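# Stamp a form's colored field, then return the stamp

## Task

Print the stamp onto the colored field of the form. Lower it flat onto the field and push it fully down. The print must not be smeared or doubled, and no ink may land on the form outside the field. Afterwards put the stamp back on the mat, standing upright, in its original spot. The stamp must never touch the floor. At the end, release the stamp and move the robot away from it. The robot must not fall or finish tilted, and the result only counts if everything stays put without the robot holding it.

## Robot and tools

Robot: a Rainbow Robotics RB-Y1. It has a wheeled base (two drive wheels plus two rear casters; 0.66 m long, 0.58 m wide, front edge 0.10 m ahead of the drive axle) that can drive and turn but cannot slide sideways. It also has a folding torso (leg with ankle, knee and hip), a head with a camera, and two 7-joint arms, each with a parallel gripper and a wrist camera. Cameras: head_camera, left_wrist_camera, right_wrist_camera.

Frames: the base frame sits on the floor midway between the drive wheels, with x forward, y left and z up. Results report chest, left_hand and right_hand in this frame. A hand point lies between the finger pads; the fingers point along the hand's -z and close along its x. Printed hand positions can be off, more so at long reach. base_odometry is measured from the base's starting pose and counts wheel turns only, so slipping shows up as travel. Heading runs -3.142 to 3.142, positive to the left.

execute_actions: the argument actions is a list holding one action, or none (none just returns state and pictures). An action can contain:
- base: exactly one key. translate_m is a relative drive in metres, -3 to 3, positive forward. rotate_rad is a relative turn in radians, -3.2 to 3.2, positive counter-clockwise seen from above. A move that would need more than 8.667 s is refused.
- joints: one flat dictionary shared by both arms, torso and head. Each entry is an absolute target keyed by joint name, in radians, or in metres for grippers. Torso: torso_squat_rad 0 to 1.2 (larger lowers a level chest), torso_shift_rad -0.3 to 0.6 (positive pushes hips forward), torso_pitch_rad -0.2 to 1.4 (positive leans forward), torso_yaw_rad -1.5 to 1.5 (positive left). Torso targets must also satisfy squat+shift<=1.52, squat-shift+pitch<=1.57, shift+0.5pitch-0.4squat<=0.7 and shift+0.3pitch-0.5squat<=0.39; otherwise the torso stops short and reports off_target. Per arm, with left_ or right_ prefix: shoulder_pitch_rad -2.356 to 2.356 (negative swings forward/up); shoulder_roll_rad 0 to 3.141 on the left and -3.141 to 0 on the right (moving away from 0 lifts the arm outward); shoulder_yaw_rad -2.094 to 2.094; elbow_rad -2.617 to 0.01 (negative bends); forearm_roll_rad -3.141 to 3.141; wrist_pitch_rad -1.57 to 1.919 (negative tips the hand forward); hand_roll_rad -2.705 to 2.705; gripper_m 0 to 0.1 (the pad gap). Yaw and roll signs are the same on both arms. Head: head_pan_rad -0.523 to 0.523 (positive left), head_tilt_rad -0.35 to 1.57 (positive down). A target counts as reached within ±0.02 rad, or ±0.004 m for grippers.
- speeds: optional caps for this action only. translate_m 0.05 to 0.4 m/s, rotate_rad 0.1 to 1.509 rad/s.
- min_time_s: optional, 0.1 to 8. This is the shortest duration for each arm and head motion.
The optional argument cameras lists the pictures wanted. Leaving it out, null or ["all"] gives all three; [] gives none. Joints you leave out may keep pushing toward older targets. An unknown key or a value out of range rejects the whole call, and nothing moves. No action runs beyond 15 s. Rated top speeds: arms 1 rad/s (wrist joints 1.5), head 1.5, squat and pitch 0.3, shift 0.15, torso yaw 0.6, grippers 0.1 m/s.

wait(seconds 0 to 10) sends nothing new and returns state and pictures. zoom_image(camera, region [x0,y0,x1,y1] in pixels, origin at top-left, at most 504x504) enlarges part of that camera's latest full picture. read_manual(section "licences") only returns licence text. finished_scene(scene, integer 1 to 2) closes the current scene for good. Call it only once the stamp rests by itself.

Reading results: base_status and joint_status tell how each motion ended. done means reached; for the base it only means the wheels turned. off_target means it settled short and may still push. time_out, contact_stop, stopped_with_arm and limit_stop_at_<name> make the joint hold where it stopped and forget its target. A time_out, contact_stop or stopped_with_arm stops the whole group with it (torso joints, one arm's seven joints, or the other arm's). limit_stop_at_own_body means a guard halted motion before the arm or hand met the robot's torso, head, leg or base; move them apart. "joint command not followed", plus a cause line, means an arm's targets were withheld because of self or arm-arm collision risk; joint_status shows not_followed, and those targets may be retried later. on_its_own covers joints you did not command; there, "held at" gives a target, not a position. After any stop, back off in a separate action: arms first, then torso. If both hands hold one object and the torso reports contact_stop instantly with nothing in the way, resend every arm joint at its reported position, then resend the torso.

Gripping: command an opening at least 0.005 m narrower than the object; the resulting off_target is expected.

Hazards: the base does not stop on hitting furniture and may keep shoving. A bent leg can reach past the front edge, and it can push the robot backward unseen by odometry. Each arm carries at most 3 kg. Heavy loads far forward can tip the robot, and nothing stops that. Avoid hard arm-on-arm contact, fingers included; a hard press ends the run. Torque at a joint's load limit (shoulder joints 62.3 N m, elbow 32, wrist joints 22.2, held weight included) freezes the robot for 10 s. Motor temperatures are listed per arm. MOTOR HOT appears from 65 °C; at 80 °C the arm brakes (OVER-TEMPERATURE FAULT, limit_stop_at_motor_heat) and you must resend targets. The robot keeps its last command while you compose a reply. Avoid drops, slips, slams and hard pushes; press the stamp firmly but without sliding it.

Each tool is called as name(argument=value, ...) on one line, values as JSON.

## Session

execute_actions(actions=[], cameras=["head_camera"])

Scene clock: 0.00 s.
Motor temperatures (°C, as the motors report them): left_arm=[29 27 28 34 36 29 34] | right_arm=[25 25 27 28 32 36 31]
base_odometry: x=+0.000 y=+0.000 heading=+0.000 (m, m, rad; odometry frame)
base_status: not commanded
joint_positions: torso_squat_rad=+0.350 torso_shift_rad=+0.000 torso_pitch_rad=+0.000 torso_yaw_rad=-0.001 left_shoulder_pitch_rad=+0.007 left_shoulder_roll_rad=+0.047 left_shoulder_yaw_rad=+0.033 left_elbow_rad=-0.161 left_forearm_roll_rad=+0.043 left_wrist_pitch_rad=+0.012 left_hand_roll_rad=+0.027 left_gripper_m=+0.100 right_shoulder_pitch_rad=+0.030 right_shoulder_roll_rad=-0.011 right_shoulder_yaw_rad=+0.000 right_elbow_rad=-0.176 right_forearm_roll_rad=+0.026 right_wrist_pitch_rad=+0.034 right_hand_roll_rad=+0.041 right_gripper_m=+0.100 head_pan_rad=-0.001 head_tilt_rad=+0.400
joint_status: not commanded
chest: x=-0.2276 y=+0.0011 z=+1.2475 quat_wxyz=(+1.000, -0.001, +0.000, +0.000) (m; base frame)
left_hand: x=-0.1570 y=+0.2583 z=+0.5660 quat_wxyz=(+0.996, +0.021, -0.072, +0.050) (m; base frame)
right_hand: x=-0.1721 y=-0.2292 z=+0.5643 quat_wxyz=(+0.998, -0.009, -0.056, +0.028) (m; base frame)
pictures: head_camera
Images, in order (width x height): head_camera 896x504.

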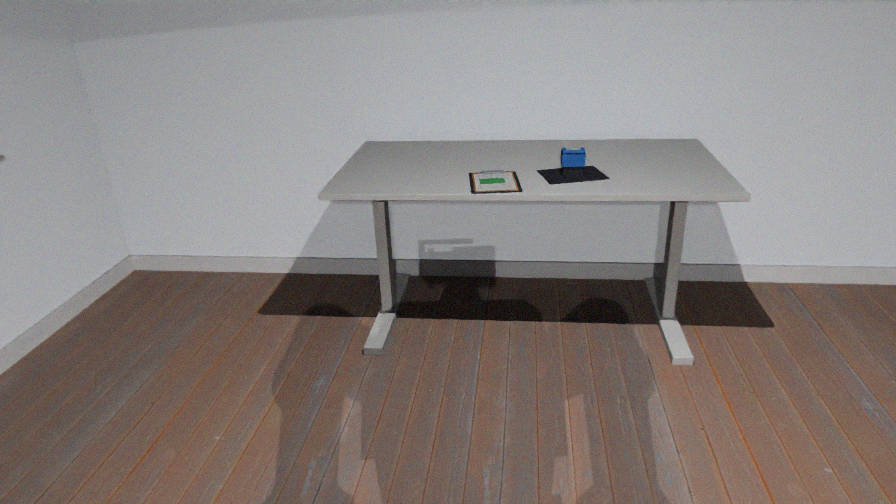

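execute_actions(actions=[{"base":{"translate_m":1.3},"joints":{"left_shoulder_pitch_rad":-0.3,"left_elbow_rad":-2.2,"left_wrist_pitch_rad":1.0,"left_shoulder_roll_rad":0.15,"head_tilt_rad":0.7}}], cameras=["head_camera"])

Scene clock: 12.27 s.
Motor temperatures (°C, as the motors report them): left_arm=[29 27 28 34 36 29 34] | right_arm=[25 25 27 28 32 36 31]
base_odometry: x=+1.300 y=+0.000 heading=+0.000 (m, m, rad; odometry frame)
base_status: done
joint_positions: torso_squat_rad=+0.350 torso_shift_rad=+0.000 torso_pitch_rad=+0.001 torso_yaw_rad=-0.001 left_shoulder_pitch_rad=-0.300 left_shoulder_roll_rad=+0.150 left_shoulder_yaw_rad=+0.033 left_elbow_rad=-2.200 left_forearm_roll_rad=+0.043 left_wrist_pitch_rad=+1.000 left_hand_roll_rad=+0.027 left_gripper_m=+0.100 right_shoulder_pitch_rad=+0.030 right_shoulder_roll_rad=-0.011 right_shoulder_yaw_rad=+0.000 right_elbow_rad=-0.176 right_forearm_roll_rad=+0.026 right_wrist_pitch_rad=+0.034 right_hand_roll_rad=+0.041 right_gripper_m=+0.100 head_pan_rad=-0.001 head_tilt_rad=+0.700
joint_status: all done
chest: x=-0.2276 y=+0.0011 z=+1.2475 quat_wxyz=(+1.000, -0.001, +0.000, +0.000) (m; base frame)
left_hand: x=+0.2908 y=+0.2114 z=+1.2373 quat_wxyz=(+0.735, +0.014, -0.676, -0.054) (m; base frame)
right_hand: x=-0.1720 y=-0.2292 z=+0.5643 quat_wxyz=(+0.998, -0.009, -0.056, +0.028) (m; base frame)
pictures: head_camera
Images, in order (width x height): head_camera 896x504.

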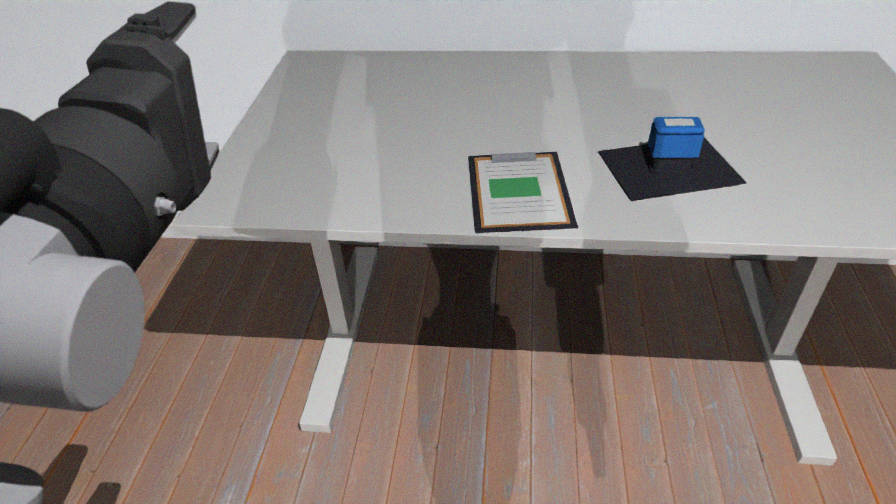

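execute_actions(actions=[{"base":{"rotate_rad":-0.6435}}], cameras=[])

execute_actions(actions=[{"base":{"translate_m":0.75},"joints":{"left_elbow_rad":-2.0,"left_shoulder_pitch_rad":-1.25,"head_pan_rad":0.4}}], cameras=["head_camera"])

Scene clock: 46.83 s.
Motor temperatures (°C, as the motors report them): left_arm=[29 27 28 35 36 29 34] | right_arm=[25 25 27 28 32 36 31]
base_odometry: x=+1.300 y=+0.000 heading=-0.643 (m, m, rad; odometry frame)
base_status: done
joint_positions: torso_squat_rad=+0.350 torso_shift_rad=+0.000 torso_pitch_rad=+0.001 torso_yaw_rad=-0.001 left_shoulder_pitch_rad=-0.300 left_shoulder_roll_rad=+0.150 left_shoulder_yaw_rad=+0.033 left_elbow_rad=-2.200 left_forearm_roll_rad=+0.043 left_wrist_pitch_rad=+1.000 left_hand_roll_rad=+0.027 left_gripper_m=+0.100 right_shoulder_pitch_rad=+0.030 right_shoulder_roll_rad=-0.011 right_shoulder_yaw_rad=+0.000 right_elbow_rad=-0.176 right_forearm_roll_rad=+0.026 right_wrist_pitch_rad=+0.034 right_hand_roll_rad=+0.041 right_gripper_m=+0.100 head_pan_rad=-0.001 head_tilt_rad=+0.700
joint_status: not commanded
chest: x=-0.2276 y=+0.0011 z=+1.2475 quat_wxyz=(+1.000, -0.001, +0.000, +0.000) (m; base frame)
left_hand: x=+0.2908 y=+0.2114 z=+1.2373 quat_wxyz=(+0.735, +0.014, -0.676, -0.054) (m; base frame)
right_hand: x=-0.1720 y=-0.2292 z=+0.5643 quat_wxyz=(+0.998, -0.009, -0.056, +0.028) (m; base frame)
pictures: none
No camera images: the call's "cameras" was empty. Leave "cameras" out to get every camera's image.

Scene clock: 50.27 s.
Motor temperatures (°C, as the motors report them): left_arm=[29 27 28 35 36 29 34] | right_arm=[25 25 27 28 32 36 31]
base_odometry: x=+1.900 y=-0.450 heading=-0.644 (m, m, rad; odometry frame)
base_status: done
joint_positions: torso_squat_rad=+0.350 torso_shift_rad=+0.000 torso_pitch_rad=+0.001 torso_yaw_rad=-0.001 left_shoulder_pitch_rad=-1.250 left_shoulder_roll_rad=+0.150 left_shoulder_yaw_rad=+0.033 left_elbow_rad=-2.000 left_forearm_roll_rad=+0.043 left_wrist_pitch_rad=+1.000 left_hand_roll_rad=+0.027 left_gripper_m=+0.100 right_shoulder_pitch_rad=+0.030 right_shoulder_roll_rad=-0.011 right_shoulder_yaw_rad=+0.000 right_elbow_rad=-0.176 right_forearm_roll_rad=+0.026 right_wrist_pitch_rad=+0.034 right_hand_roll_rad=+0.041 right_gripper_m=+0.100 head_pan_rad=+0.400 head_tilt_rad=+0.700
joint_status: all done
chest: x=-0.2276 y=+0.0011 z=+1.2475 quat_wxyz=(+1.000, -0.001, +0.000, +0.000) (m; base frame)
left_hand: x=+0.2220 y=+0.0494 z=+1.6336 quat_wxyz=(+0.445, -0.055, -0.880, -0.156) (m; base frame)
right_hand: x=-0.1720 y=-0.2292 z=+0.5643 quat_wxyz=(+0.998, -0.009, -0.056, +0.028) (m; base frame)
pictures: head_camera
Images, in order (width x height): head_camera 896x504.

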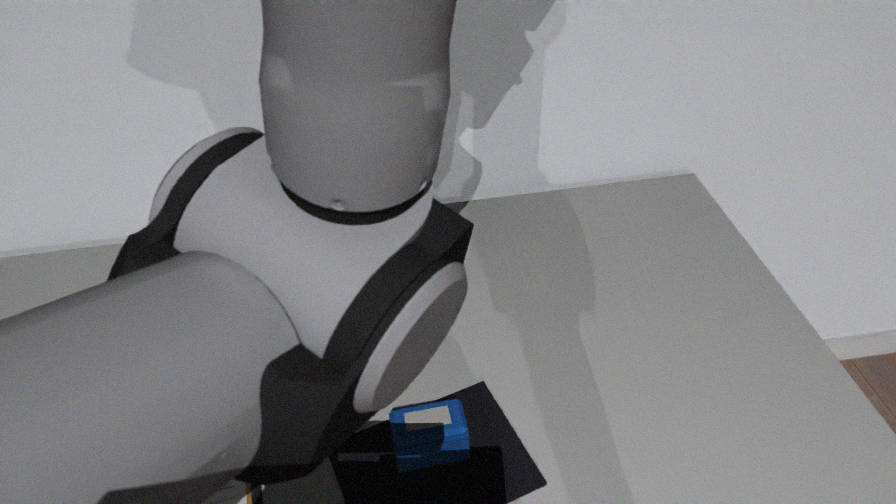

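execute_actions(actions=[{"joints":{"torso_pitch_rad":0.5,"torso_shift_rad":0.1,"left_shoulder_pitch_rad":-1.914,"left_shoulder_roll_rad":1.505,"left_shoulder_yaw_rad":-0.931,"left_elbow_rad":-2.162,"left_forearm_roll_rad":1.941,"left_wrist_pitch_rad":1.736,"left_hand_roll_rad":1.248,"head_tilt_rad":0.6},"min_time_s":2.5}], cameras=["left_wrist_camera","head_camera"])

Scene clock: 59.10 s.
Motor temperatures (°C, as the motors report them): left_arm=[30 27 28 35 36 29 34] | right_arm=[25 25 27 28 32 36 31]
base_odometry: x=+1.900 y=-0.450 heading=-0.644 (m, m, rad; odometry frame)
base_status: not commanded
joint_positions: torso_squat_rad=+0.350 torso_shift_rad=+0.100 torso_pitch_rad=+0.500 torso_yaw_rad=-0.001 left_shoulder_pitch_rad=-1.914 left_shoulder_roll_rad=+1.505 left_shoulder_yaw_rad=-0.931 left_elbow_rad=-2.162 left_forearm_roll_rad=+1.941 left_wrist_pitch_rad=+1.736 left_hand_roll_rad=+1.248 left_gripper_m=+0.100 right_shoulder_pitch_rad=+0.030 right_shoulder_roll_rad=-0.011 right_shoulder_yaw_rad=+0.000 right_elbow_rad=-0.176 right_forearm_roll_rad=+0.026 right_wrist_pitch_rad=+0.034 right_hand_roll_rad=+0.041 right_gripper_m=+0.100 head_pan_rad=+0.400 head_tilt_rad=+0.600
joint_status: all done
chest: x=-0.0140 y=+0.0010 z=+1.2064 quat_wxyz=(+0.969, -0.001, +0.247, +0.000) (m; base frame)
left_hand: x=+0.3046 y=+0.1987 z=+1.1656 quat_wxyz=(+1.000, -0.001, +0.000, +0.000) (m; base frame)
right_hand: x=-0.2925 y=-0.2292 z=+0.5800 quat_wxyz=(+0.981, -0.002, +0.192, +0.029) (m; base frame)
pictures: head_camera, left_wrist_camera
Images, in order (width x height): head_camera 896x504, left_wrist_camera 644x364.

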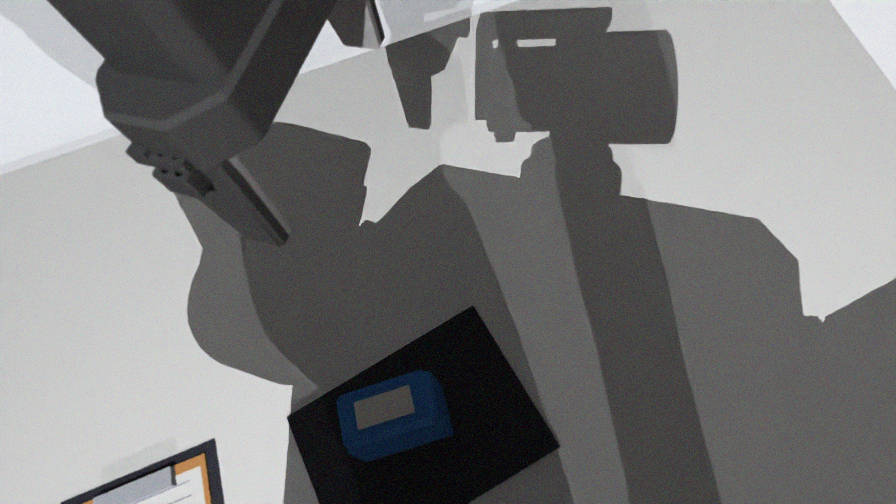

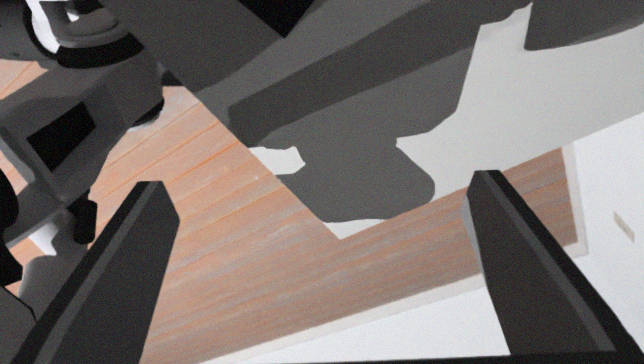

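execute_actions(actions=[{"base":{"translate_m":-0.08},"speeds":{"translate_m":0.15}}], cameras=[])

execute_actions(actions=[{"base":{"rotate_rad":-0.325},"speeds":{"rotate_rad":0.5}}], cameras=["left_wrist_camera","head_camera"])

Scene clock: 71.13 s.
Motor temperatures (°C, as the motors report them): left_arm=[30 27 28 35 36 29 34] | right_arm=[25 25 27 28 32 36 31]
base_odometry: x=+1.836 y=-0.402 heading=-0.642 (m, m, rad; odometry frame)
base_status: done
joint_positions: torso_squat_rad=+0.350 torso_shift_rad=+0.100 torso_pitch_rad=+0.500 torso_yaw_rad=-0.001 left_shoulder_pitch_rad=-1.914 left_shoulder_roll_rad=+1.505 left_shoulder_yaw_rad=-0.931 left_elbow_rad=-2.162 left_forearm_roll_rad=+1.941 left_wrist_pitch_rad=+1.736 left_hand_roll_rad=+1.248 left_gripper_m=+0.100 right_shoulder_pitch_rad=+0.030 right_shoulder_roll_rad=-0.011 right_shoulder_yaw_rad=+0.000 right_elbow_rad=-0.176 right_forearm_roll_rad=+0.026 right_wrist_pitch_rad=+0.034 right_hand_roll_rad=+0.041 right_gripper_m=+0.100 head_pan_rad=+0.400 head_tilt_rad=+0.600
joint_status: not commanded
chest: x=-0.0140 y=+0.0010 z=+1.2064 quat_wxyz=(+0.969, -0.001, +0.247, +0.000) (m; base frame)
left_hand: x=+0.3045 y=+0.1987 z=+1.1657 quat_wxyz=(+1.000, -0.001, +0.000, +0.000) (m; base frame)
right_hand: x=-0.2926 y=-0.2292 z=+0.5800 quat_wxyz=(+0.981, -0.002, +0.192, +0.029) (m; base frame)
pictures: none
No camera images: the call's "cameras" was empty. Leave "cameras" out to get every camera's image.

Scene clock: 73.07 s.
Motor temperatures (°C, as the motors report them): left_arm=[30 27 28 35 36 29 34] | right_arm=[25 25 27 28 32 36 31]
base_odometry: x=+1.836 y=-0.401 heading=-0.967 (m, m, rad; odometry frame)
base_status: done
joint_positions: torso_squat_rad=+0.350 torso_shift_rad=+0.100 torso_pitch_rad=+0.500 torso_yaw_rad=-0.001 left_shoulder_pitch_rad=-1.914 left_shoulder_roll_rad=+1.505 left_shoulder_yaw_rad=-0.931 left_elbow_rad=-2.162 left_forearm_roll_rad=+1.941 left_wrist_pitch_rad=+1.736 left_hand_roll_rad=+1.248 left_gripper_m=+0.100 right_shoulder_pitch_rad=+0.030 right_shoulder_roll_rad=-0.011 right_shoulder_yaw_rad=+0.000 right_elbow_rad=-0.176 right_forearm_roll_rad=+0.026 right_wrist_pitch_rad=+0.034 right_hand_roll_rad=+0.041 right_gripper_m=+0.100 head_pan_rad=+0.400 head_tilt_rad=+0.600
joint_status: not commanded
chest: x=-0.0140 y=+0.0010 z=+1.2064 quat_wxyz=(+0.969, -0.001, +0.247, +0.000) (m; base frame)
left_hand: x=+0.3045 y=+0.1987 z=+1.1657 quat_wxyz=(+1.000, -0.001, +0.000, +0.000) (m; base frame)
right_hand: x=-0.2926 y=-0.2292 z=+0.5800 quat_wxyz=(+0.981, -0.002, +0.192, +0.029) (m; base frame)
pictures: head_camera, left_wrist_camera
Images, in order (width x height): head_camera 896x504, left_wrist_camera 644x364.

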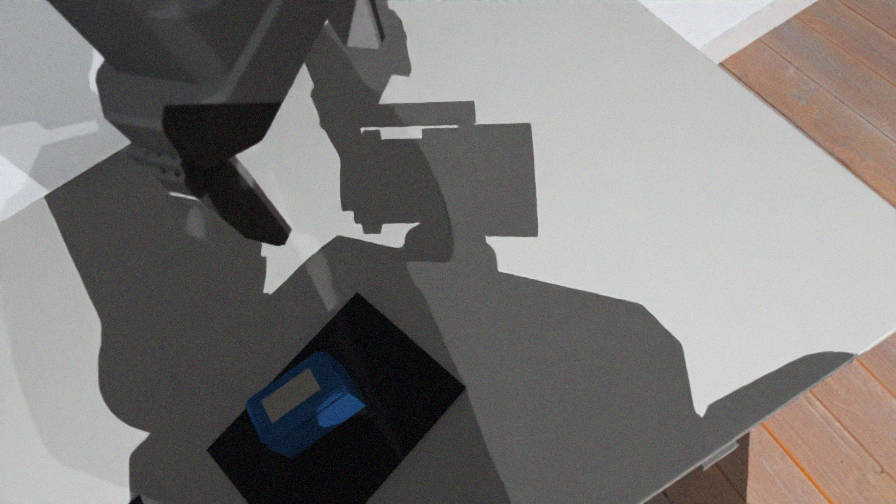

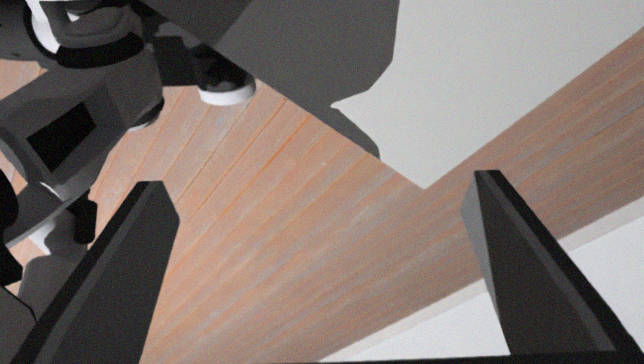

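execute_actions(actions=[{"joints":{"left_hand_roll_rad":-1.894}}], cameras=["left_wrist_camera"])

Scene clock: 89.90 s.
Motor temperatures (°C, as the motors report them): left_arm=[30 27 28 34 36 29 34] | right_arm=[25 25 27 28 32 36 31]
base_odometry: x=+1.836 y=-0.401 heading=-0.967 (m, m, rad; odometry frame)
base_status: not commanded
joint_positions: torso_squat_rad=+0.350 torso_shift_rad=+0.100 torso_pitch_rad=+0.500 torso_yaw_rad=-0.001 left_shoulder_pitch_rad=-1.914 left_shoulder_roll_rad=+1.505 left_shoulder_yaw_rad=-0.931 left_elbow_rad=-2.162 left_forearm_roll_rad=+1.941 left_wrist_pitch_rad=+1.736 left_hand_roll_rad=-1.894 left_gripper_m=+0.100 right_shoulder_pitch_rad=+0.030 right_shoulder_roll_rad=-0.011 right_shoulder_yaw_rad=+0.000 right_elbow_rad=-0.176 right_forearm_roll_rad=+0.026 right_wrist_pitch_rad=+0.034 right_hand_roll_rad=+0.041 right_gripper_m=+0.100 head_pan_rad=+0.400 head_tilt_rad=+0.600
joint_status: all done
chest: x=-0.0140 y=+0.0010 z=+1.2064 quat_wxyz=(+0.969, -0.001, +0.247, +0.000) (m; base frame)
left_hand: x=+0.3045 y=+0.1987 z=+1.1657 quat_wxyz=(-0.001, +0.000, -0.001, -1.000) (m; base frame)
right_hand: x=-0.2926 y=-0.2292 z=+0.5800 quat_wxyz=(+0.981, -0.002, +0.192, +0.029) (m; base frame)
pictures: left_wrist_camera
Images, in order (width x height): left_wrist_camera 644x364.

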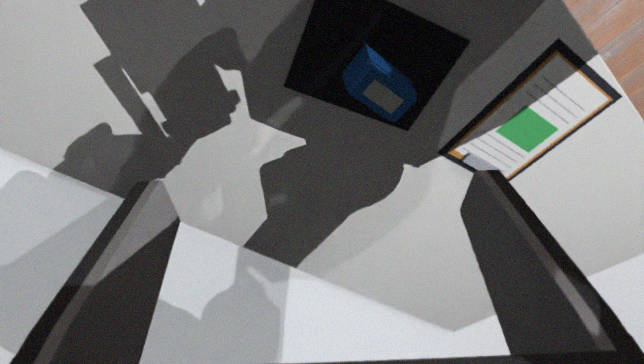

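execute_actions(actions=[{"base":{"rotate_rad":0.22},"speeds":{"rotate_rad":0.5},"joints":{"torso_squat_rad":0.7}}], cameras=["left_wrist_camera","head_camera"])

Scene clock: 100.97 s.
Motor temperatures (°C, as the motors report them): left_arm=[30 27 28 34 36 29 34] | right_arm=[25 25 27 28 32 36 31]
base_odometry: x=+1.836 y=-0.401 heading=-0.748 (m, m, rad; odometry frame)
base_status: done
joint_positions: torso_squat_rad=+0.700 torso_shift_rad=+0.100 torso_pitch_rad=+0.500 torso_yaw_rad=-0.001 left_shoulder_pitch_rad=-1.914 left_shoulder_roll_rad=+1.505 left_shoulder_yaw_rad=-0.931 left_elbow_rad=-2.162 left_forearm_roll_rad=+1.941 left_wrist_pitch_rad=+1.736 left_hand_roll_rad=-1.894 left_gripper_m=+0.100 right_shoulder_pitch_rad=+0.030 right_shoulder_roll_rad=-0.011 right_shoulder_yaw_rad=+0.000 right_elbow_rad=-0.176 right_forearm_roll_rad=+0.026 right_wrist_pitch_rad=+0.034 right_hand_roll_rad=+0.041 right_gripper_m=+0.100 head_pan_rad=+0.400 head_tilt_rad=+0.600
joint_status: all done
chest: x=-0.0263 y=+0.0009 z=+1.0848 quat_wxyz=(+0.969, -0.001, +0.247, +0.000) (m; base frame)
left_hand: x=+0.2923 y=+0.1986 z=+1.0441 quat_wxyz=(-0.001, +0.000, -0.001, -1.000) (m; base frame)
right_hand: x=-0.3048 y=-0.2293 z=+0.4584 quat_wxyz=(+0.981, -0.002, +0.192, +0.029) (m; base frame)
pictures: head_camera, left_wrist_camera
Images, in order (width x height): head_camera 896x504, left_wrist_camera 644x364.

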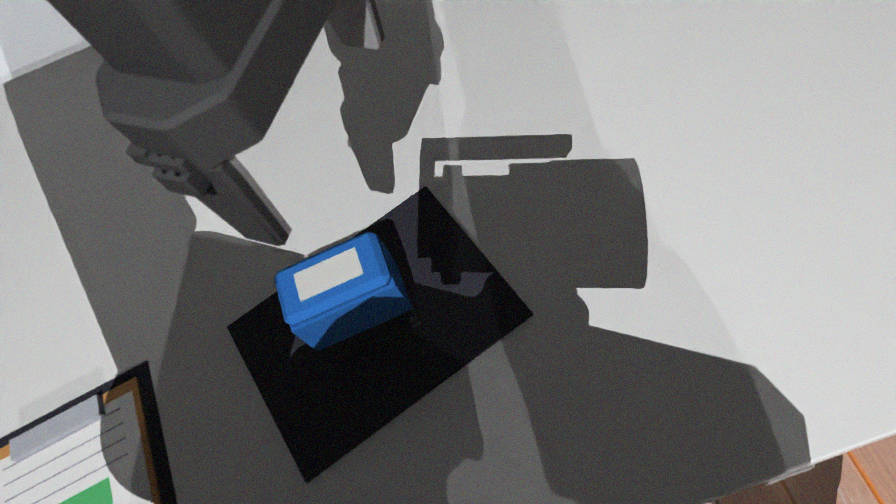

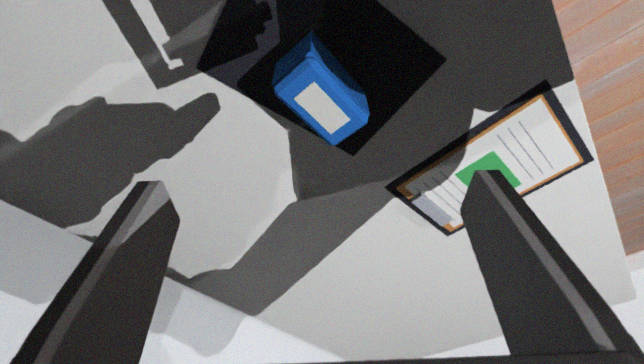

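execute_actions(actions=[{"joints":{"left_hand_roll_rad":-1.074,"torso_squat_rad":0.8}}], cameras=["left_wrist_camera","head_camera"])

Scene clock: 113.53 s.
Motor temperatures (°C, as the motors report them): left_arm=[30 27 28 34 36 29 34] | right_arm=[25 25 27 29 32 36 31]
base_odometry: x=+1.836 y=-0.401 heading=-0.748 (m, m, rad; odometry frame)
base_status: not commanded
joint_positions: torso_squat_rad=+0.800 torso_shift_rad=+0.100 torso_pitch_rad=+0.500 torso_yaw_rad=-0.001 left_shoulder_pitch_rad=-1.914 left_shoulder_roll_rad=+1.505 left_shoulder_yaw_rad=-0.931 left_elbow_rad=-2.162 left_forearm_roll_rad=+1.941 left_wrist_pitch_rad=+1.736 left_hand_roll_rad=-1.074 left_gripper_m=+0.100 right_shoulder_pitch_rad=+0.030 right_shoulder_roll_rad=-0.011 right_shoulder_yaw_rad=+0.000 right_elbow_rad=-0.176 right_forearm_roll_rad=+0.026 right_wrist_pitch_rad=+0.034 right_hand_roll_rad=+0.041 right_gripper_m=+0.100 head_pan_rad=+0.400 head_tilt_rad=+0.600
joint_status: all done
chest: x=-0.0310 y=+0.0009 z=+1.0373 quat_wxyz=(+0.969, -0.001, +0.247, +0.000) (m; base frame)
left_hand: x=+0.2875 y=+0.1986 z=+0.9967 quat_wxyz=(+0.398, +0.000, -0.001, -0.917) (m; base frame)
right_hand: x=-0.3095 y=-0.2293 z=+0.4110 quat_wxyz=(+0.981, -0.002, +0.192, +0.029) (m; base frame)
pictures: head_camera, left_wrist_camera
Images, in order (width x height): head_camera 896x504, left_wrist_camera 644x364.

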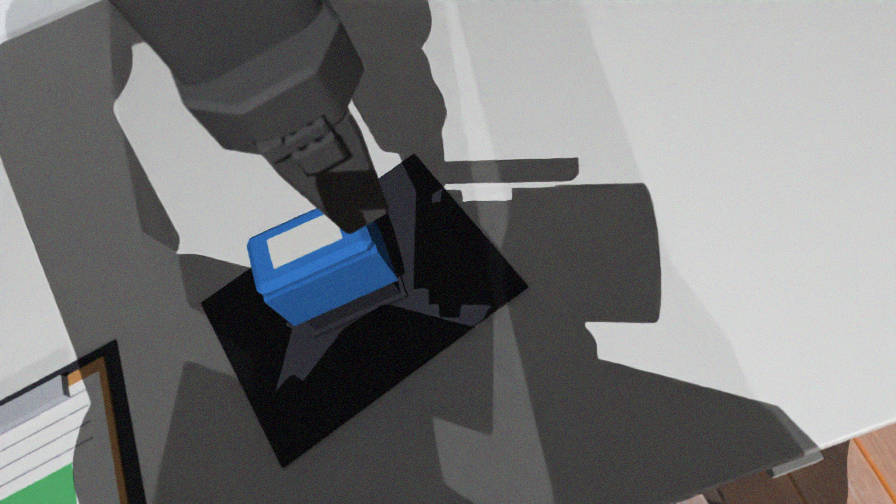

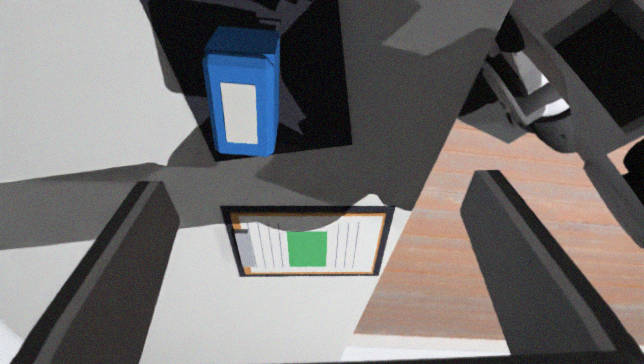

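execute_actions(actions=[{"joints":{"left_shoulder_pitch_rad":-1.869,"left_shoulder_roll_rad":1.558,"left_shoulder_yaw_rad":-0.951,"left_elbow_rad":-2.017,"left_forearm_roll_rad":1.892,"left_wrist_pitch_rad":1.746,"left_hand_roll_rad":-1.282},"min_time_s":1.5}], cameras=["left_wrist_camera","head_camera"])

Scene clock: 134.77 s.
Motor temperatures (°C, as the motors report them): left_arm=[30 27 28 34 36 29 34] | right_arm=[25 25 27 29 32 36 31]
base_odometry: x=+1.836 y=-0.401 heading=-0.748 (m, m, rad; odometry frame)
base_status: not commanded
joint_positions: torso_squat_rad=+0.800 torso_shift_rad=+0.100 torso_pitch_rad=+0.500 torso_yaw_rad=-0.001 left_shoulder_pitch_rad=-1.870 left_shoulder_roll_rad=+1.558 left_shoulder_yaw_rad=-0.951 left_elbow_rad=-2.017 left_forearm_roll_rad=+1.892 left_wrist_pitch_rad=+1.746 left_hand_roll_rad=-1.282 left_gripper_m=+0.100 right_shoulder_pitch_rad=+0.030 right_shoulder_roll_rad=-0.011 right_shoulder_yaw_rad=+0.000 right_elbow_rad=-0.176 right_forearm_roll_rad=+0.026 right_wrist_pitch_rad=+0.034 right_hand_roll_rad=+0.041 right_gripper_m=+0.100 head_pan_rad=+0.400 head_tilt_rad=+0.600
joint_status: all done
chest: x=-0.0310 y=+0.0009 z=+1.0373 quat_wxyz=(+0.969, -0.001, +0.247, +0.000) (m; base frame)
left_hand: x=+0.3213 y=+0.2358 z=+0.9959 quat_wxyz=(+0.399, -0.001, +0.000, -0.917) (m; base frame)
right_hand: x=-0.3095 y=-0.2293 z=+0.4110 quat_wxyz=(+0.981, -0.002, +0.192, +0.029) (m; base frame)
pictures: head_camera, left_wrist_camera
Images, in order (width x height): head_camera 896x504, left_wrist_camera 644x364.

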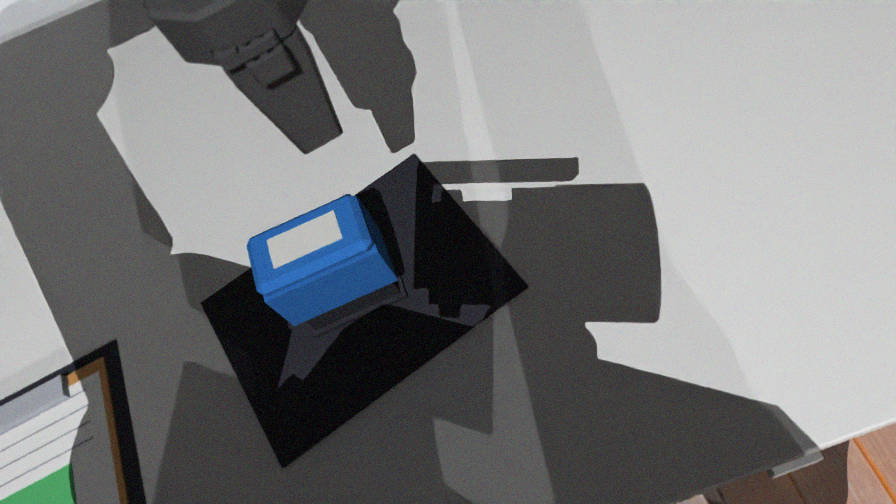

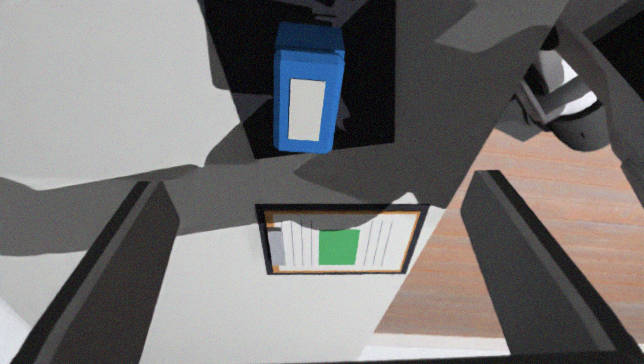

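execute_actions(actions=[{"joints":{"torso_squat_rad":0.95}}], cameras=["left_wrist_camera","head_camera"])

Scene clock: 140.77 s.
Motor temperatures (°C, as the motors report them): left_arm=[30 27 28 34 36 29 34] | right_arm=[25 25 27 29 32 36 31]
base_odometry: x=+1.836 y=-0.401 heading=-0.748 (m, m, rad; odometry frame)
base_status: not commanded
joint_positions: torso_squat_rad=+0.950 torso_shift_rad=+0.100 torso_pitch_rad=+0.500 torso_yaw_rad=-0.001 left_shoulder_pitch_rad=-1.869 left_shoulder_roll_rad=+1.558 left_shoulder_yaw_rad=-0.951 left_elbow_rad=-2.017 left_forearm_roll_rad=+1.892 left_wrist_pitch_rad=+1.746 left_hand_roll_rad=-1.282 left_gripper_m=+0.100 right_shoulder_pitch_rad=+0.030 right_shoulder_roll_rad=-0.011 right_shoulder_yaw_rad=+0.000 right_elbow_rad=-0.176 right_forearm_roll_rad=+0.026 right_wrist_pitch_rad=+0.034 right_hand_roll_rad=+0.041 right_gripper_m=+0.100 head_pan_rad=+0.400 head_tilt_rad=+0.600
joint_status: all done
chest: x=-0.0391 y=+0.0008 z=+0.9572 quat_wxyz=(+0.969, -0.001, +0.247, +0.000) (m; base frame)
left_hand: x=+0.3132 y=+0.2358 z=+0.9157 quat_wxyz=(+0.399, -0.001, +0.000, -0.917) (m; base frame)
right_hand: x=-0.3175 y=-0.2294 z=+0.3308 quat_wxyz=(+0.981, -0.002, +0.192, +0.029) (m; base frame)
pictures: head_camera, left_wrist_camera
Images, in order (width x height): head_camera 896x504, left_wrist_camera 644x364.

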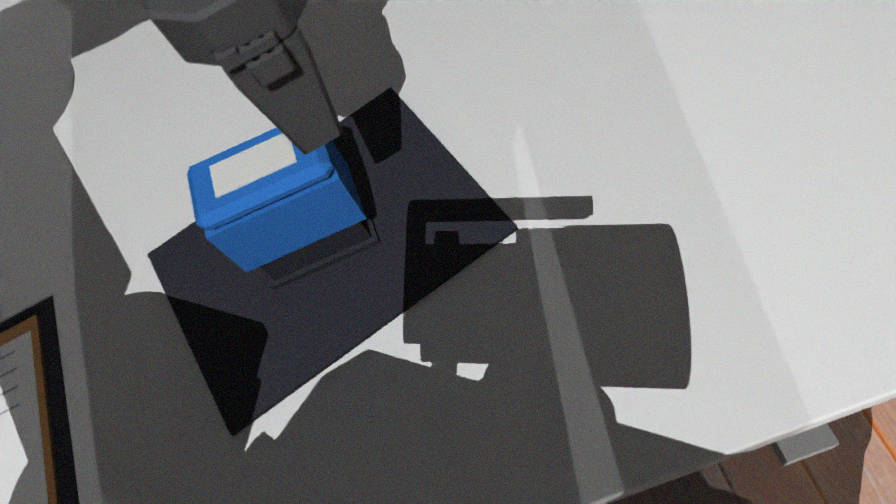

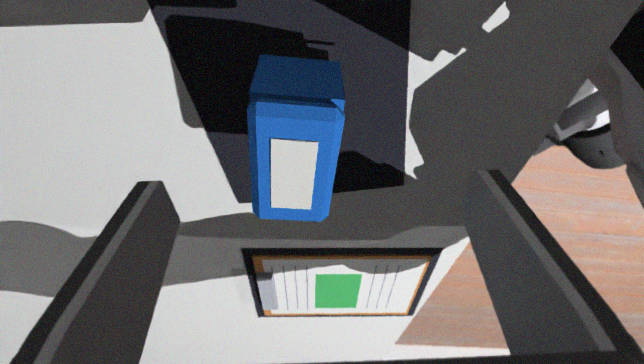

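execute_actions(actions=[{"joints":{"torso_squat_rad":1.08}}], cameras=["left_wrist_camera","head_camera"])

Scene clock: 148.43 s.
Motor temperatures (°C, as the motors report them): left_arm=[30 27 28 34 36 29 34] | right_arm=[25 25 27 29 32 36 31]
base_odometry: x=+1.836 y=-0.401 heading=-0.748 (m, m, rad; odometry frame)
base_status: not commanded
joint_positions: torso_squat_rad=+1.080 torso_shift_rad=+0.100 torso_pitch_rad=+0.500 torso_yaw_rad=-0.001 left_shoulder_pitch_rad=-1.869 left_shoulder_roll_rad=+1.558 left_shoulder_yaw_rad=-0.951 left_elbow_rad=-2.017 left_forearm_roll_rad=+1.892 left_wrist_pitch_rad=+1.746 left_hand_roll_rad=-1.282 left_gripper_m=+0.100 right_shoulder_pitch_rad=+0.030 right_shoulder_roll_rad=-0.011 right_shoulder_yaw_rad=+0.000 right_elbow_rad=-0.176 right_forearm_roll_rad=+0.026 right_wrist_pitch_rad=+0.034 right_hand_roll_rad=+0.041 right_gripper_m=+0.100 head_pan_rad=+0.400 head_tilt_rad=+0.600
joint_status: all done
chest: x=-0.0468 y=+0.0008 z=+0.8804 quat_wxyz=(+0.969, -0.001, +0.247, +0.000) (m; base frame)
left_hand: x=+0.3055 y=+0.2357 z=+0.8388 quat_wxyz=(+0.399, -0.001, +0.000, -0.917) (m; base frame)
right_hand: x=-0.3252 y=-0.2295 z=+0.2540 quat_wxyz=(+0.981, -0.002, +0.192, +0.029) (m; base frame)
pictures: head_camera, left_wrist_camera
Images, in order (width x height): head_camera 896x504, left_wrist_camera 644x364.

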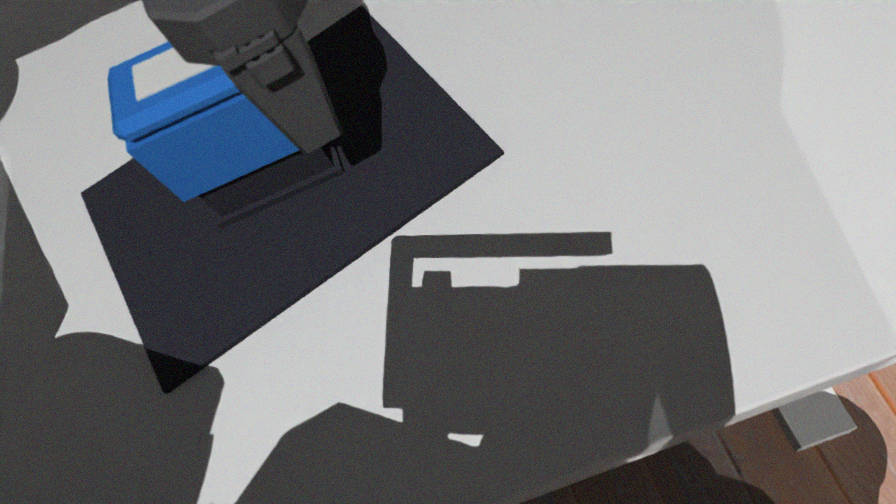

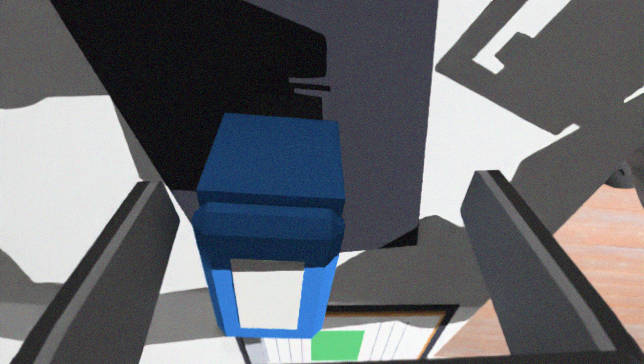

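execute_actions(actions=[{"joints":{"left_shoulder_pitch_rad":-1.855,"left_shoulder_roll_rad":1.574,"left_shoulder_yaw_rad":-0.957,"left_elbow_rad":-1.973,"left_forearm_roll_rad":1.877,"left_wrist_pitch_rad":1.75,"left_hand_roll_rad":-1.345},"min_time_s":1}], cameras=["left_wrist_camera"])

execute_actions(actions=[{"joints":{"torso_squat_rad":1.14}}], cameras=["left_wrist_camera","head_camera"])

Scene clock: 161.93 s.
Motor temperatures (°C, as the motors report them): left_arm=[30 27 28 34 36 29 34] | right_arm=[25 25 27 29 32 36 31]
base_odometry: x=+1.836 y=-0.401 heading=-0.748 (m, m, rad; odometry frame)
base_status: not commanded
joint_positions: torso_squat_rad=+1.080 torso_shift_rad=+0.100 torso_pitch_rad=+0.500 torso_yaw_rad=-0.001 left_shoulder_pitch_rad=-1.856 left_shoulder_roll_rad=+1.574 left_shoulder_yaw_rad=-0.957 left_elbow_rad=-1.973 left_forearm_roll_rad=+1.877 left_wrist_pitch_rad=+1.750 left_hand_roll_rad=-1.345 left_gripper_m=+0.100 right_shoulder_pitch_rad=+0.030 right_shoulder_roll_rad=-0.011 right_shoulder_yaw_rad=+0.000 right_elbow_rad=-0.176 right_forearm_roll_rad=+0.026 right_wrist_pitch_rad=+0.034 right_hand_roll_rad=+0.041 right_gripper_m=+0.100 head_pan_rad=+0.400 head_tilt_rad=+0.600
joint_status: all done
chest: x=-0.0468 y=+0.0008 z=+0.8804 quat_wxyz=(+0.969, -0.001, +0.247, +0.000) (m; base frame)
left_hand: x=+0.3143 y=+0.2494 z=+0.8381 quat_wxyz=(+0.399, -0.001, +0.002, -0.917) (m; base frame)
right_hand: x=-0.3252 y=-0.2295 z=+0.2540 quat_wxyz=(+0.981, -0.002, +0.192, +0.029) (m; base frame)
pictures: left_wrist_camera
Images, in order (width x height): left_wrist_camera 644x364.

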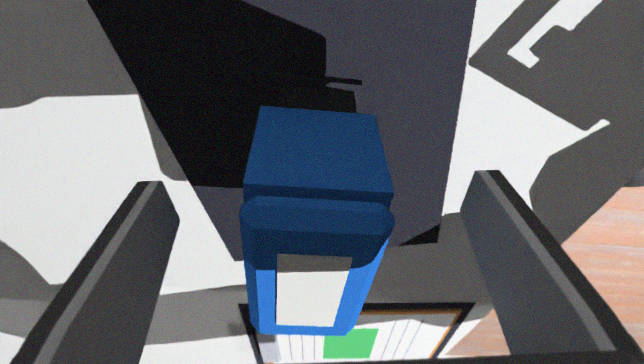

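Scene clock: 162.97 s.
Motor temperatures (°C, as the motors report them): left_arm=[30 27 28 34 36 29 34] | right_arm=[25 25 27 29 32 36 31]
base_odometry: x=+1.836 y=-0.401 heading=-0.748 (m, m, rad; odometry frame)
base_status: not commanded
joint_positions: torso_squat_rad=+1.117 torso_shift_rad=+0.100 torso_pitch_rad=+0.500 torso_yaw_rad=-0.001 left_shoulder_pitch_rad=-1.855 left_shoulder_roll_rad=+1.574 left_shoulder_yaw_rad=-0.957 left_elbow_rad=-1.973 left_forearm_roll_rad=+1.877 left_wrist_pitch_rad=+1.750 left_hand_roll_rad=-1.345 left_gripper_m=+0.100 right_shoulder_pitch_rad=+0.030 right_shoulder_roll_rad=-0.011 right_shoulder_yaw_rad=+0.000 right_elbow_rad=-0.176 right_forearm_roll_rad=+0.026 right_wrist_pitch_rad=+0.034 right_hand_roll_rad=+0.041 right_gripper_m=+0.100 head_pan_rad=+0.400 head_tilt_rad=+0.600
joint_status: torso_squat_rad limit_stop_at_own_body (moved +0.037 of +0.060)
on_its_own: torso_squat_rad is held at +1.117, not at your +1.140, since a limit_stop_at_own_body
chest: x=-0.0491 y=+0.0007 z=+0.8571 quat_wxyz=(+0.969, -0.001, +0.247, +0.000) (m; base frame)
left_hand: x=+0.3119 y=+0.2495 z=+0.8146 quat_wxyz=(+0.399, -0.002, +0.002, -0.917) (m; base frame)
right_hand: x=-0.3276 y=-0.2295 z=+0.2307 quat_wxyz=(+0.981, -0.002, +0.192, +0.029) (m; base frame)
pictures: head_camera, left_wrist_camera
Images, in order (width x height): head_camera 896x504, left_wrist_camera 644x364.

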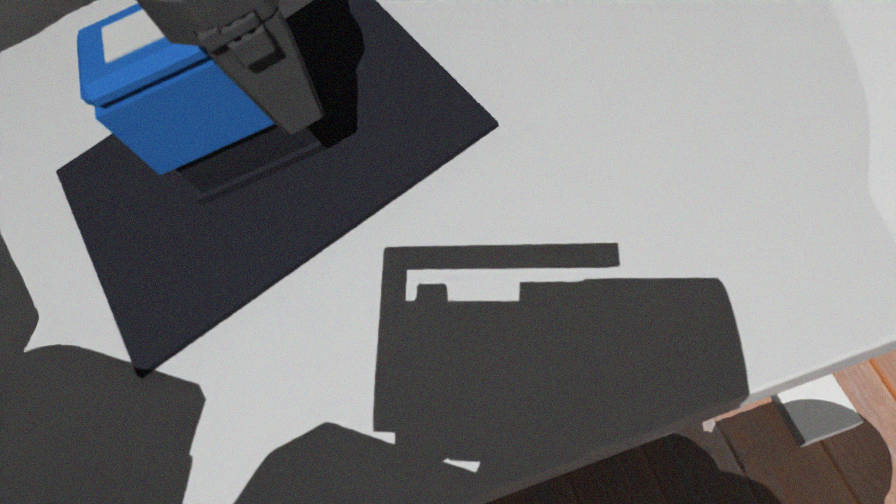

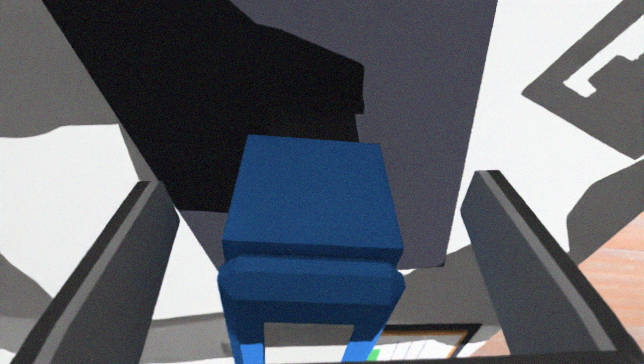

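execute_actions(actions=[{"joints":{"right_shoulder_roll_rad":-0.4,"right_elbow_rad":-1.2,"right_shoulder_pitch_rad":-0.3}}], cameras=[])

execute_actions(actions=[{"joints":{"torso_squat_rad":1.15}}], cameras=["left_wrist_camera","head_camera"])

Scene clock: 170.77 s.
Motor temperatures (°C, as the motors report them): left_arm=[30 27 29 34 36 29 34] | right_arm=[25 25 27 29 32 36 31]
base_odometry: x=+1.836 y=-0.401 heading=-0.748 (m, m, rad; odometry frame)
base_status: not commanded
joint_positions: torso_squat_rad=+1.117 torso_shift_rad=+0.100 torso_pitch_rad=+0.500 torso_yaw_rad=-0.001 left_shoulder_pitch_rad=-1.855 left_shoulder_roll_rad=+1.574 left_shoulder_yaw_rad=-0.957 left_elbow_rad=-1.973 left_forearm_roll_rad=+1.877 left_wrist_pitch_rad=+1.750 left_hand_roll_rad=-1.345 left_gripper_m=+0.100 right_shoulder_pitch_rad=+0.030 right_shoulder_roll_rad=-0.400 right_shoulder_yaw_rad=+0.000 right_elbow_rad=-0.176 right_forearm_roll_rad=+0.026 right_wrist_pitch_rad=+0.034 right_hand_roll_rad=+0.041 right_gripper_m=+0.100 head_pan_rad=+0.400 head_tilt_rad=+0.600
joint_status: right_shoulder_pitch_rad limit_stop_at_own_body (moved +0.000 of -0.330); right_elbow_rad limit_stop_at_own_body (moved +0.000 of -1.024); the others done
on_its_own: torso_squat_rad is held at +1.117, not at your +1.140, since a limit_stop_at_own_body; right_shoulder_pitch_rad is held at +0.030, not at your -0.300, since a limit_stop_at_own_body; right_elbow_rad is held at -0.176, not at your -1.200, since a limit_stop_at_own_body
chest: x=-0.0491 y=+0.0007 z=+0.8571 quat_wxyz=(+0.969, -0.001, +0.247, +0.000) (m; base frame)
left_hand: x=+0.3119 y=+0.2495 z=+0.8146 quat_wxyz=(+0.399, -0.002, +0.002, -0.917) (m; base frame)
right_hand: x=-0.2999 y=-0.5180 z=+0.2848 quat_wxyz=(+0.959, -0.184, +0.196, +0.092) (m; base frame)
pictures: none
No camera images: the call's "cameras" was empty. Leave "cameras" out to get every camera's image.

not run: a stop came earlier in this reply.

execute_actions(actions=[{"joints":{"torso_squat_rad":1.15}}], cameras=["left_wrist_camera","head_camera"])

Scene clock: 175.63 s.
Motor temperatures (°C, as the motors report them): left_arm=[30 27 29 34 36 29 34] | right_arm=[25 25 27 29 32 36 31]
base_odometry: x=+1.836 y=-0.401 heading=-0.748 (m, m, rad; odometry frame)
base_status: not commanded
joint_positions: torso_squat_rad=+1.150 torso_shift_rad=+0.100 torso_pitch_rad=+0.500 torso_yaw_rad=-0.001 left_shoulder_pitch_rad=-1.855 left_shoulder_roll_rad=+1.574 left_shoulder_yaw_rad=-0.957 left_elbow_rad=-1.973 left_forearm_roll_rad=+1.877 left_wrist_pitch_rad=+1.750 left_hand_roll_rad=-1.345 left_gripper_m=+0.100 right_shoulder_pitch_rad=+0.030 right_shoulder_roll_rad=-0.400 right_shoulder_yaw_rad=+0.000 right_elbow_rad=-0.176 right_forearm_roll_rad=+0.026 right_wrist_pitch_rad=+0.034 right_hand_roll_rad=+0.041 right_gripper_m=+0.100 head_pan_rad=+0.400 head_tilt_rad=+0.600
joint_status: all done
on_its_own: right_shoulder_pitch_rad is held at +0.030, not at your -0.300, since a limit_stop_at_own_body; right_elbow_rad is held at -0.176, not at your -1.200, since a limit_stop_at_own_body
chest: x=-0.0512 y=+0.0007 z=+0.8366 quat_wxyz=(+0.969, -0.001, +0.247, +0.000) (m; base frame)
left_hand: x=+0.3098 y=+0.2495 z=+0.7941 quat_wxyz=(+0.399, -0.001, +0.002, -0.917) (m; base frame)
right_hand: x=-0.3020 y=-0.5179 z=+0.2642 quat_wxyz=(+0.959, -0.184, +0.196, +0.092) (m; base frame)
pictures: head_camera, left_wrist_camera
Images, in order (width x height): head_camera 896x504, left_wrist_camera 644x364.

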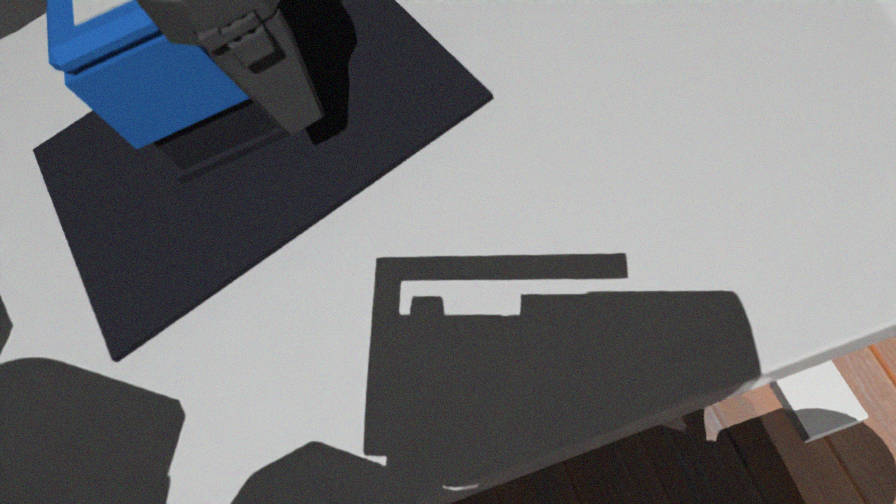

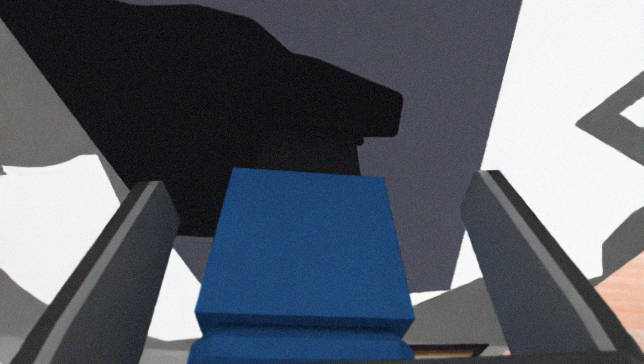

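execute_actions(actions=[{"joints":{"left_shoulder_pitch_rad":-1.7265,"left_shoulder_roll_rad":1.6695,"left_shoulder_yaw_rad":-0.824,"left_elbow_rad":-2.056,"left_forearm_roll_rad":1.904,"left_wrist_pitch_rad":1.744,"left_hand_roll_rad":-1.363},"min_time_s":1.5}], cameras=["left_wrist_camera","head_camera"])

Scene clock: 194.03 s.
Motor temperatures (°C, as the motors report them): left_arm=[30 27 29 34 36 29 34] | right_arm=[25 26 27 29 32 36 31]
base_odometry: x=+1.836 y=-0.401 heading=-0.748 (m, m, rad; odometry frame)
base_status: not commanded
joint_positions: torso_squat_rad=+1.150 torso_shift_rad=+0.100 torso_pitch_rad=+0.500 torso_yaw_rad=-0.001 left_shoulder_pitch_rad=-1.727 left_shoulder_roll_rad=+1.669 left_shoulder_yaw_rad=-0.824 left_elbow_rad=-2.056 left_forearm_roll_rad=+1.904 left_wrist_pitch_rad=+1.744 left_hand_roll_rad=-1.363 left_gripper_m=+0.100 right_shoulder_pitch_rad=+0.030 right_shoulder_roll_rad=-0.400 right_shoulder_yaw_rad=+0.000 right_elbow_rad=-0.176 right_forearm_roll_rad=+0.026 right_wrist_pitch_rad=+0.034 right_hand_roll_rad=+0.041 right_gripper_m=+0.100 head_pan_rad=+0.400 head_tilt_rad=+0.600
joint_status: all done
on_its_own: right_shoulder_pitch_rad is held at +0.030, not at your -0.300, since a limit_stop_at_own_body; right_elbow_rad is held at -0.176, not at your -1.200, since a limit_stop_at_own_body
chest: x=-0.0512 y=+0.0007 z=+0.8366 quat_wxyz=(+0.969, -0.001, +0.247, +0.000) (m; base frame)
left_hand: x=+0.2897 y=+0.2664 z=+0.7961 quat_wxyz=(+0.399, +0.000, -0.001, -0.917) (m; base frame)
right_hand: x=-0.3020 y=-0.5179 z=+0.2642 quat_wxyz=(+0.959, -0.184, +0.196, +0.092) (m; base frame)
pictures: head_camera, left_wrist_camera
Images, in order (width x height): head_camera 896x504, left_wrist_camera 644x364.

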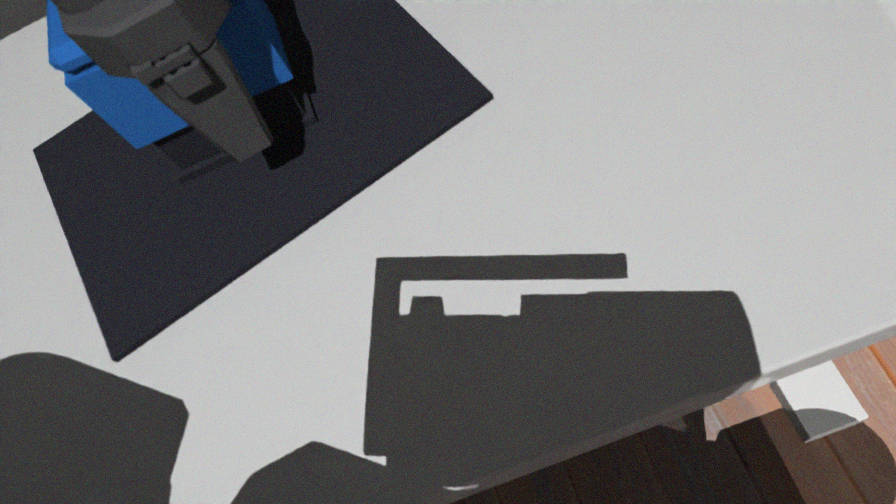

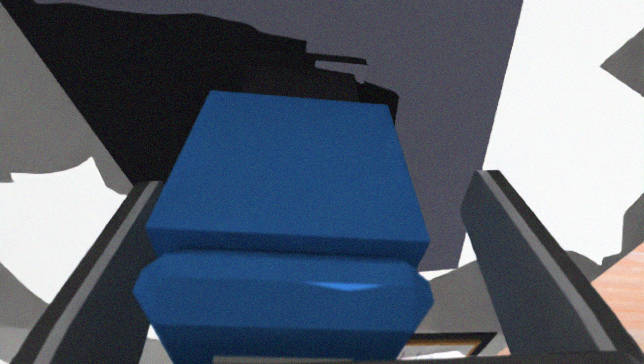

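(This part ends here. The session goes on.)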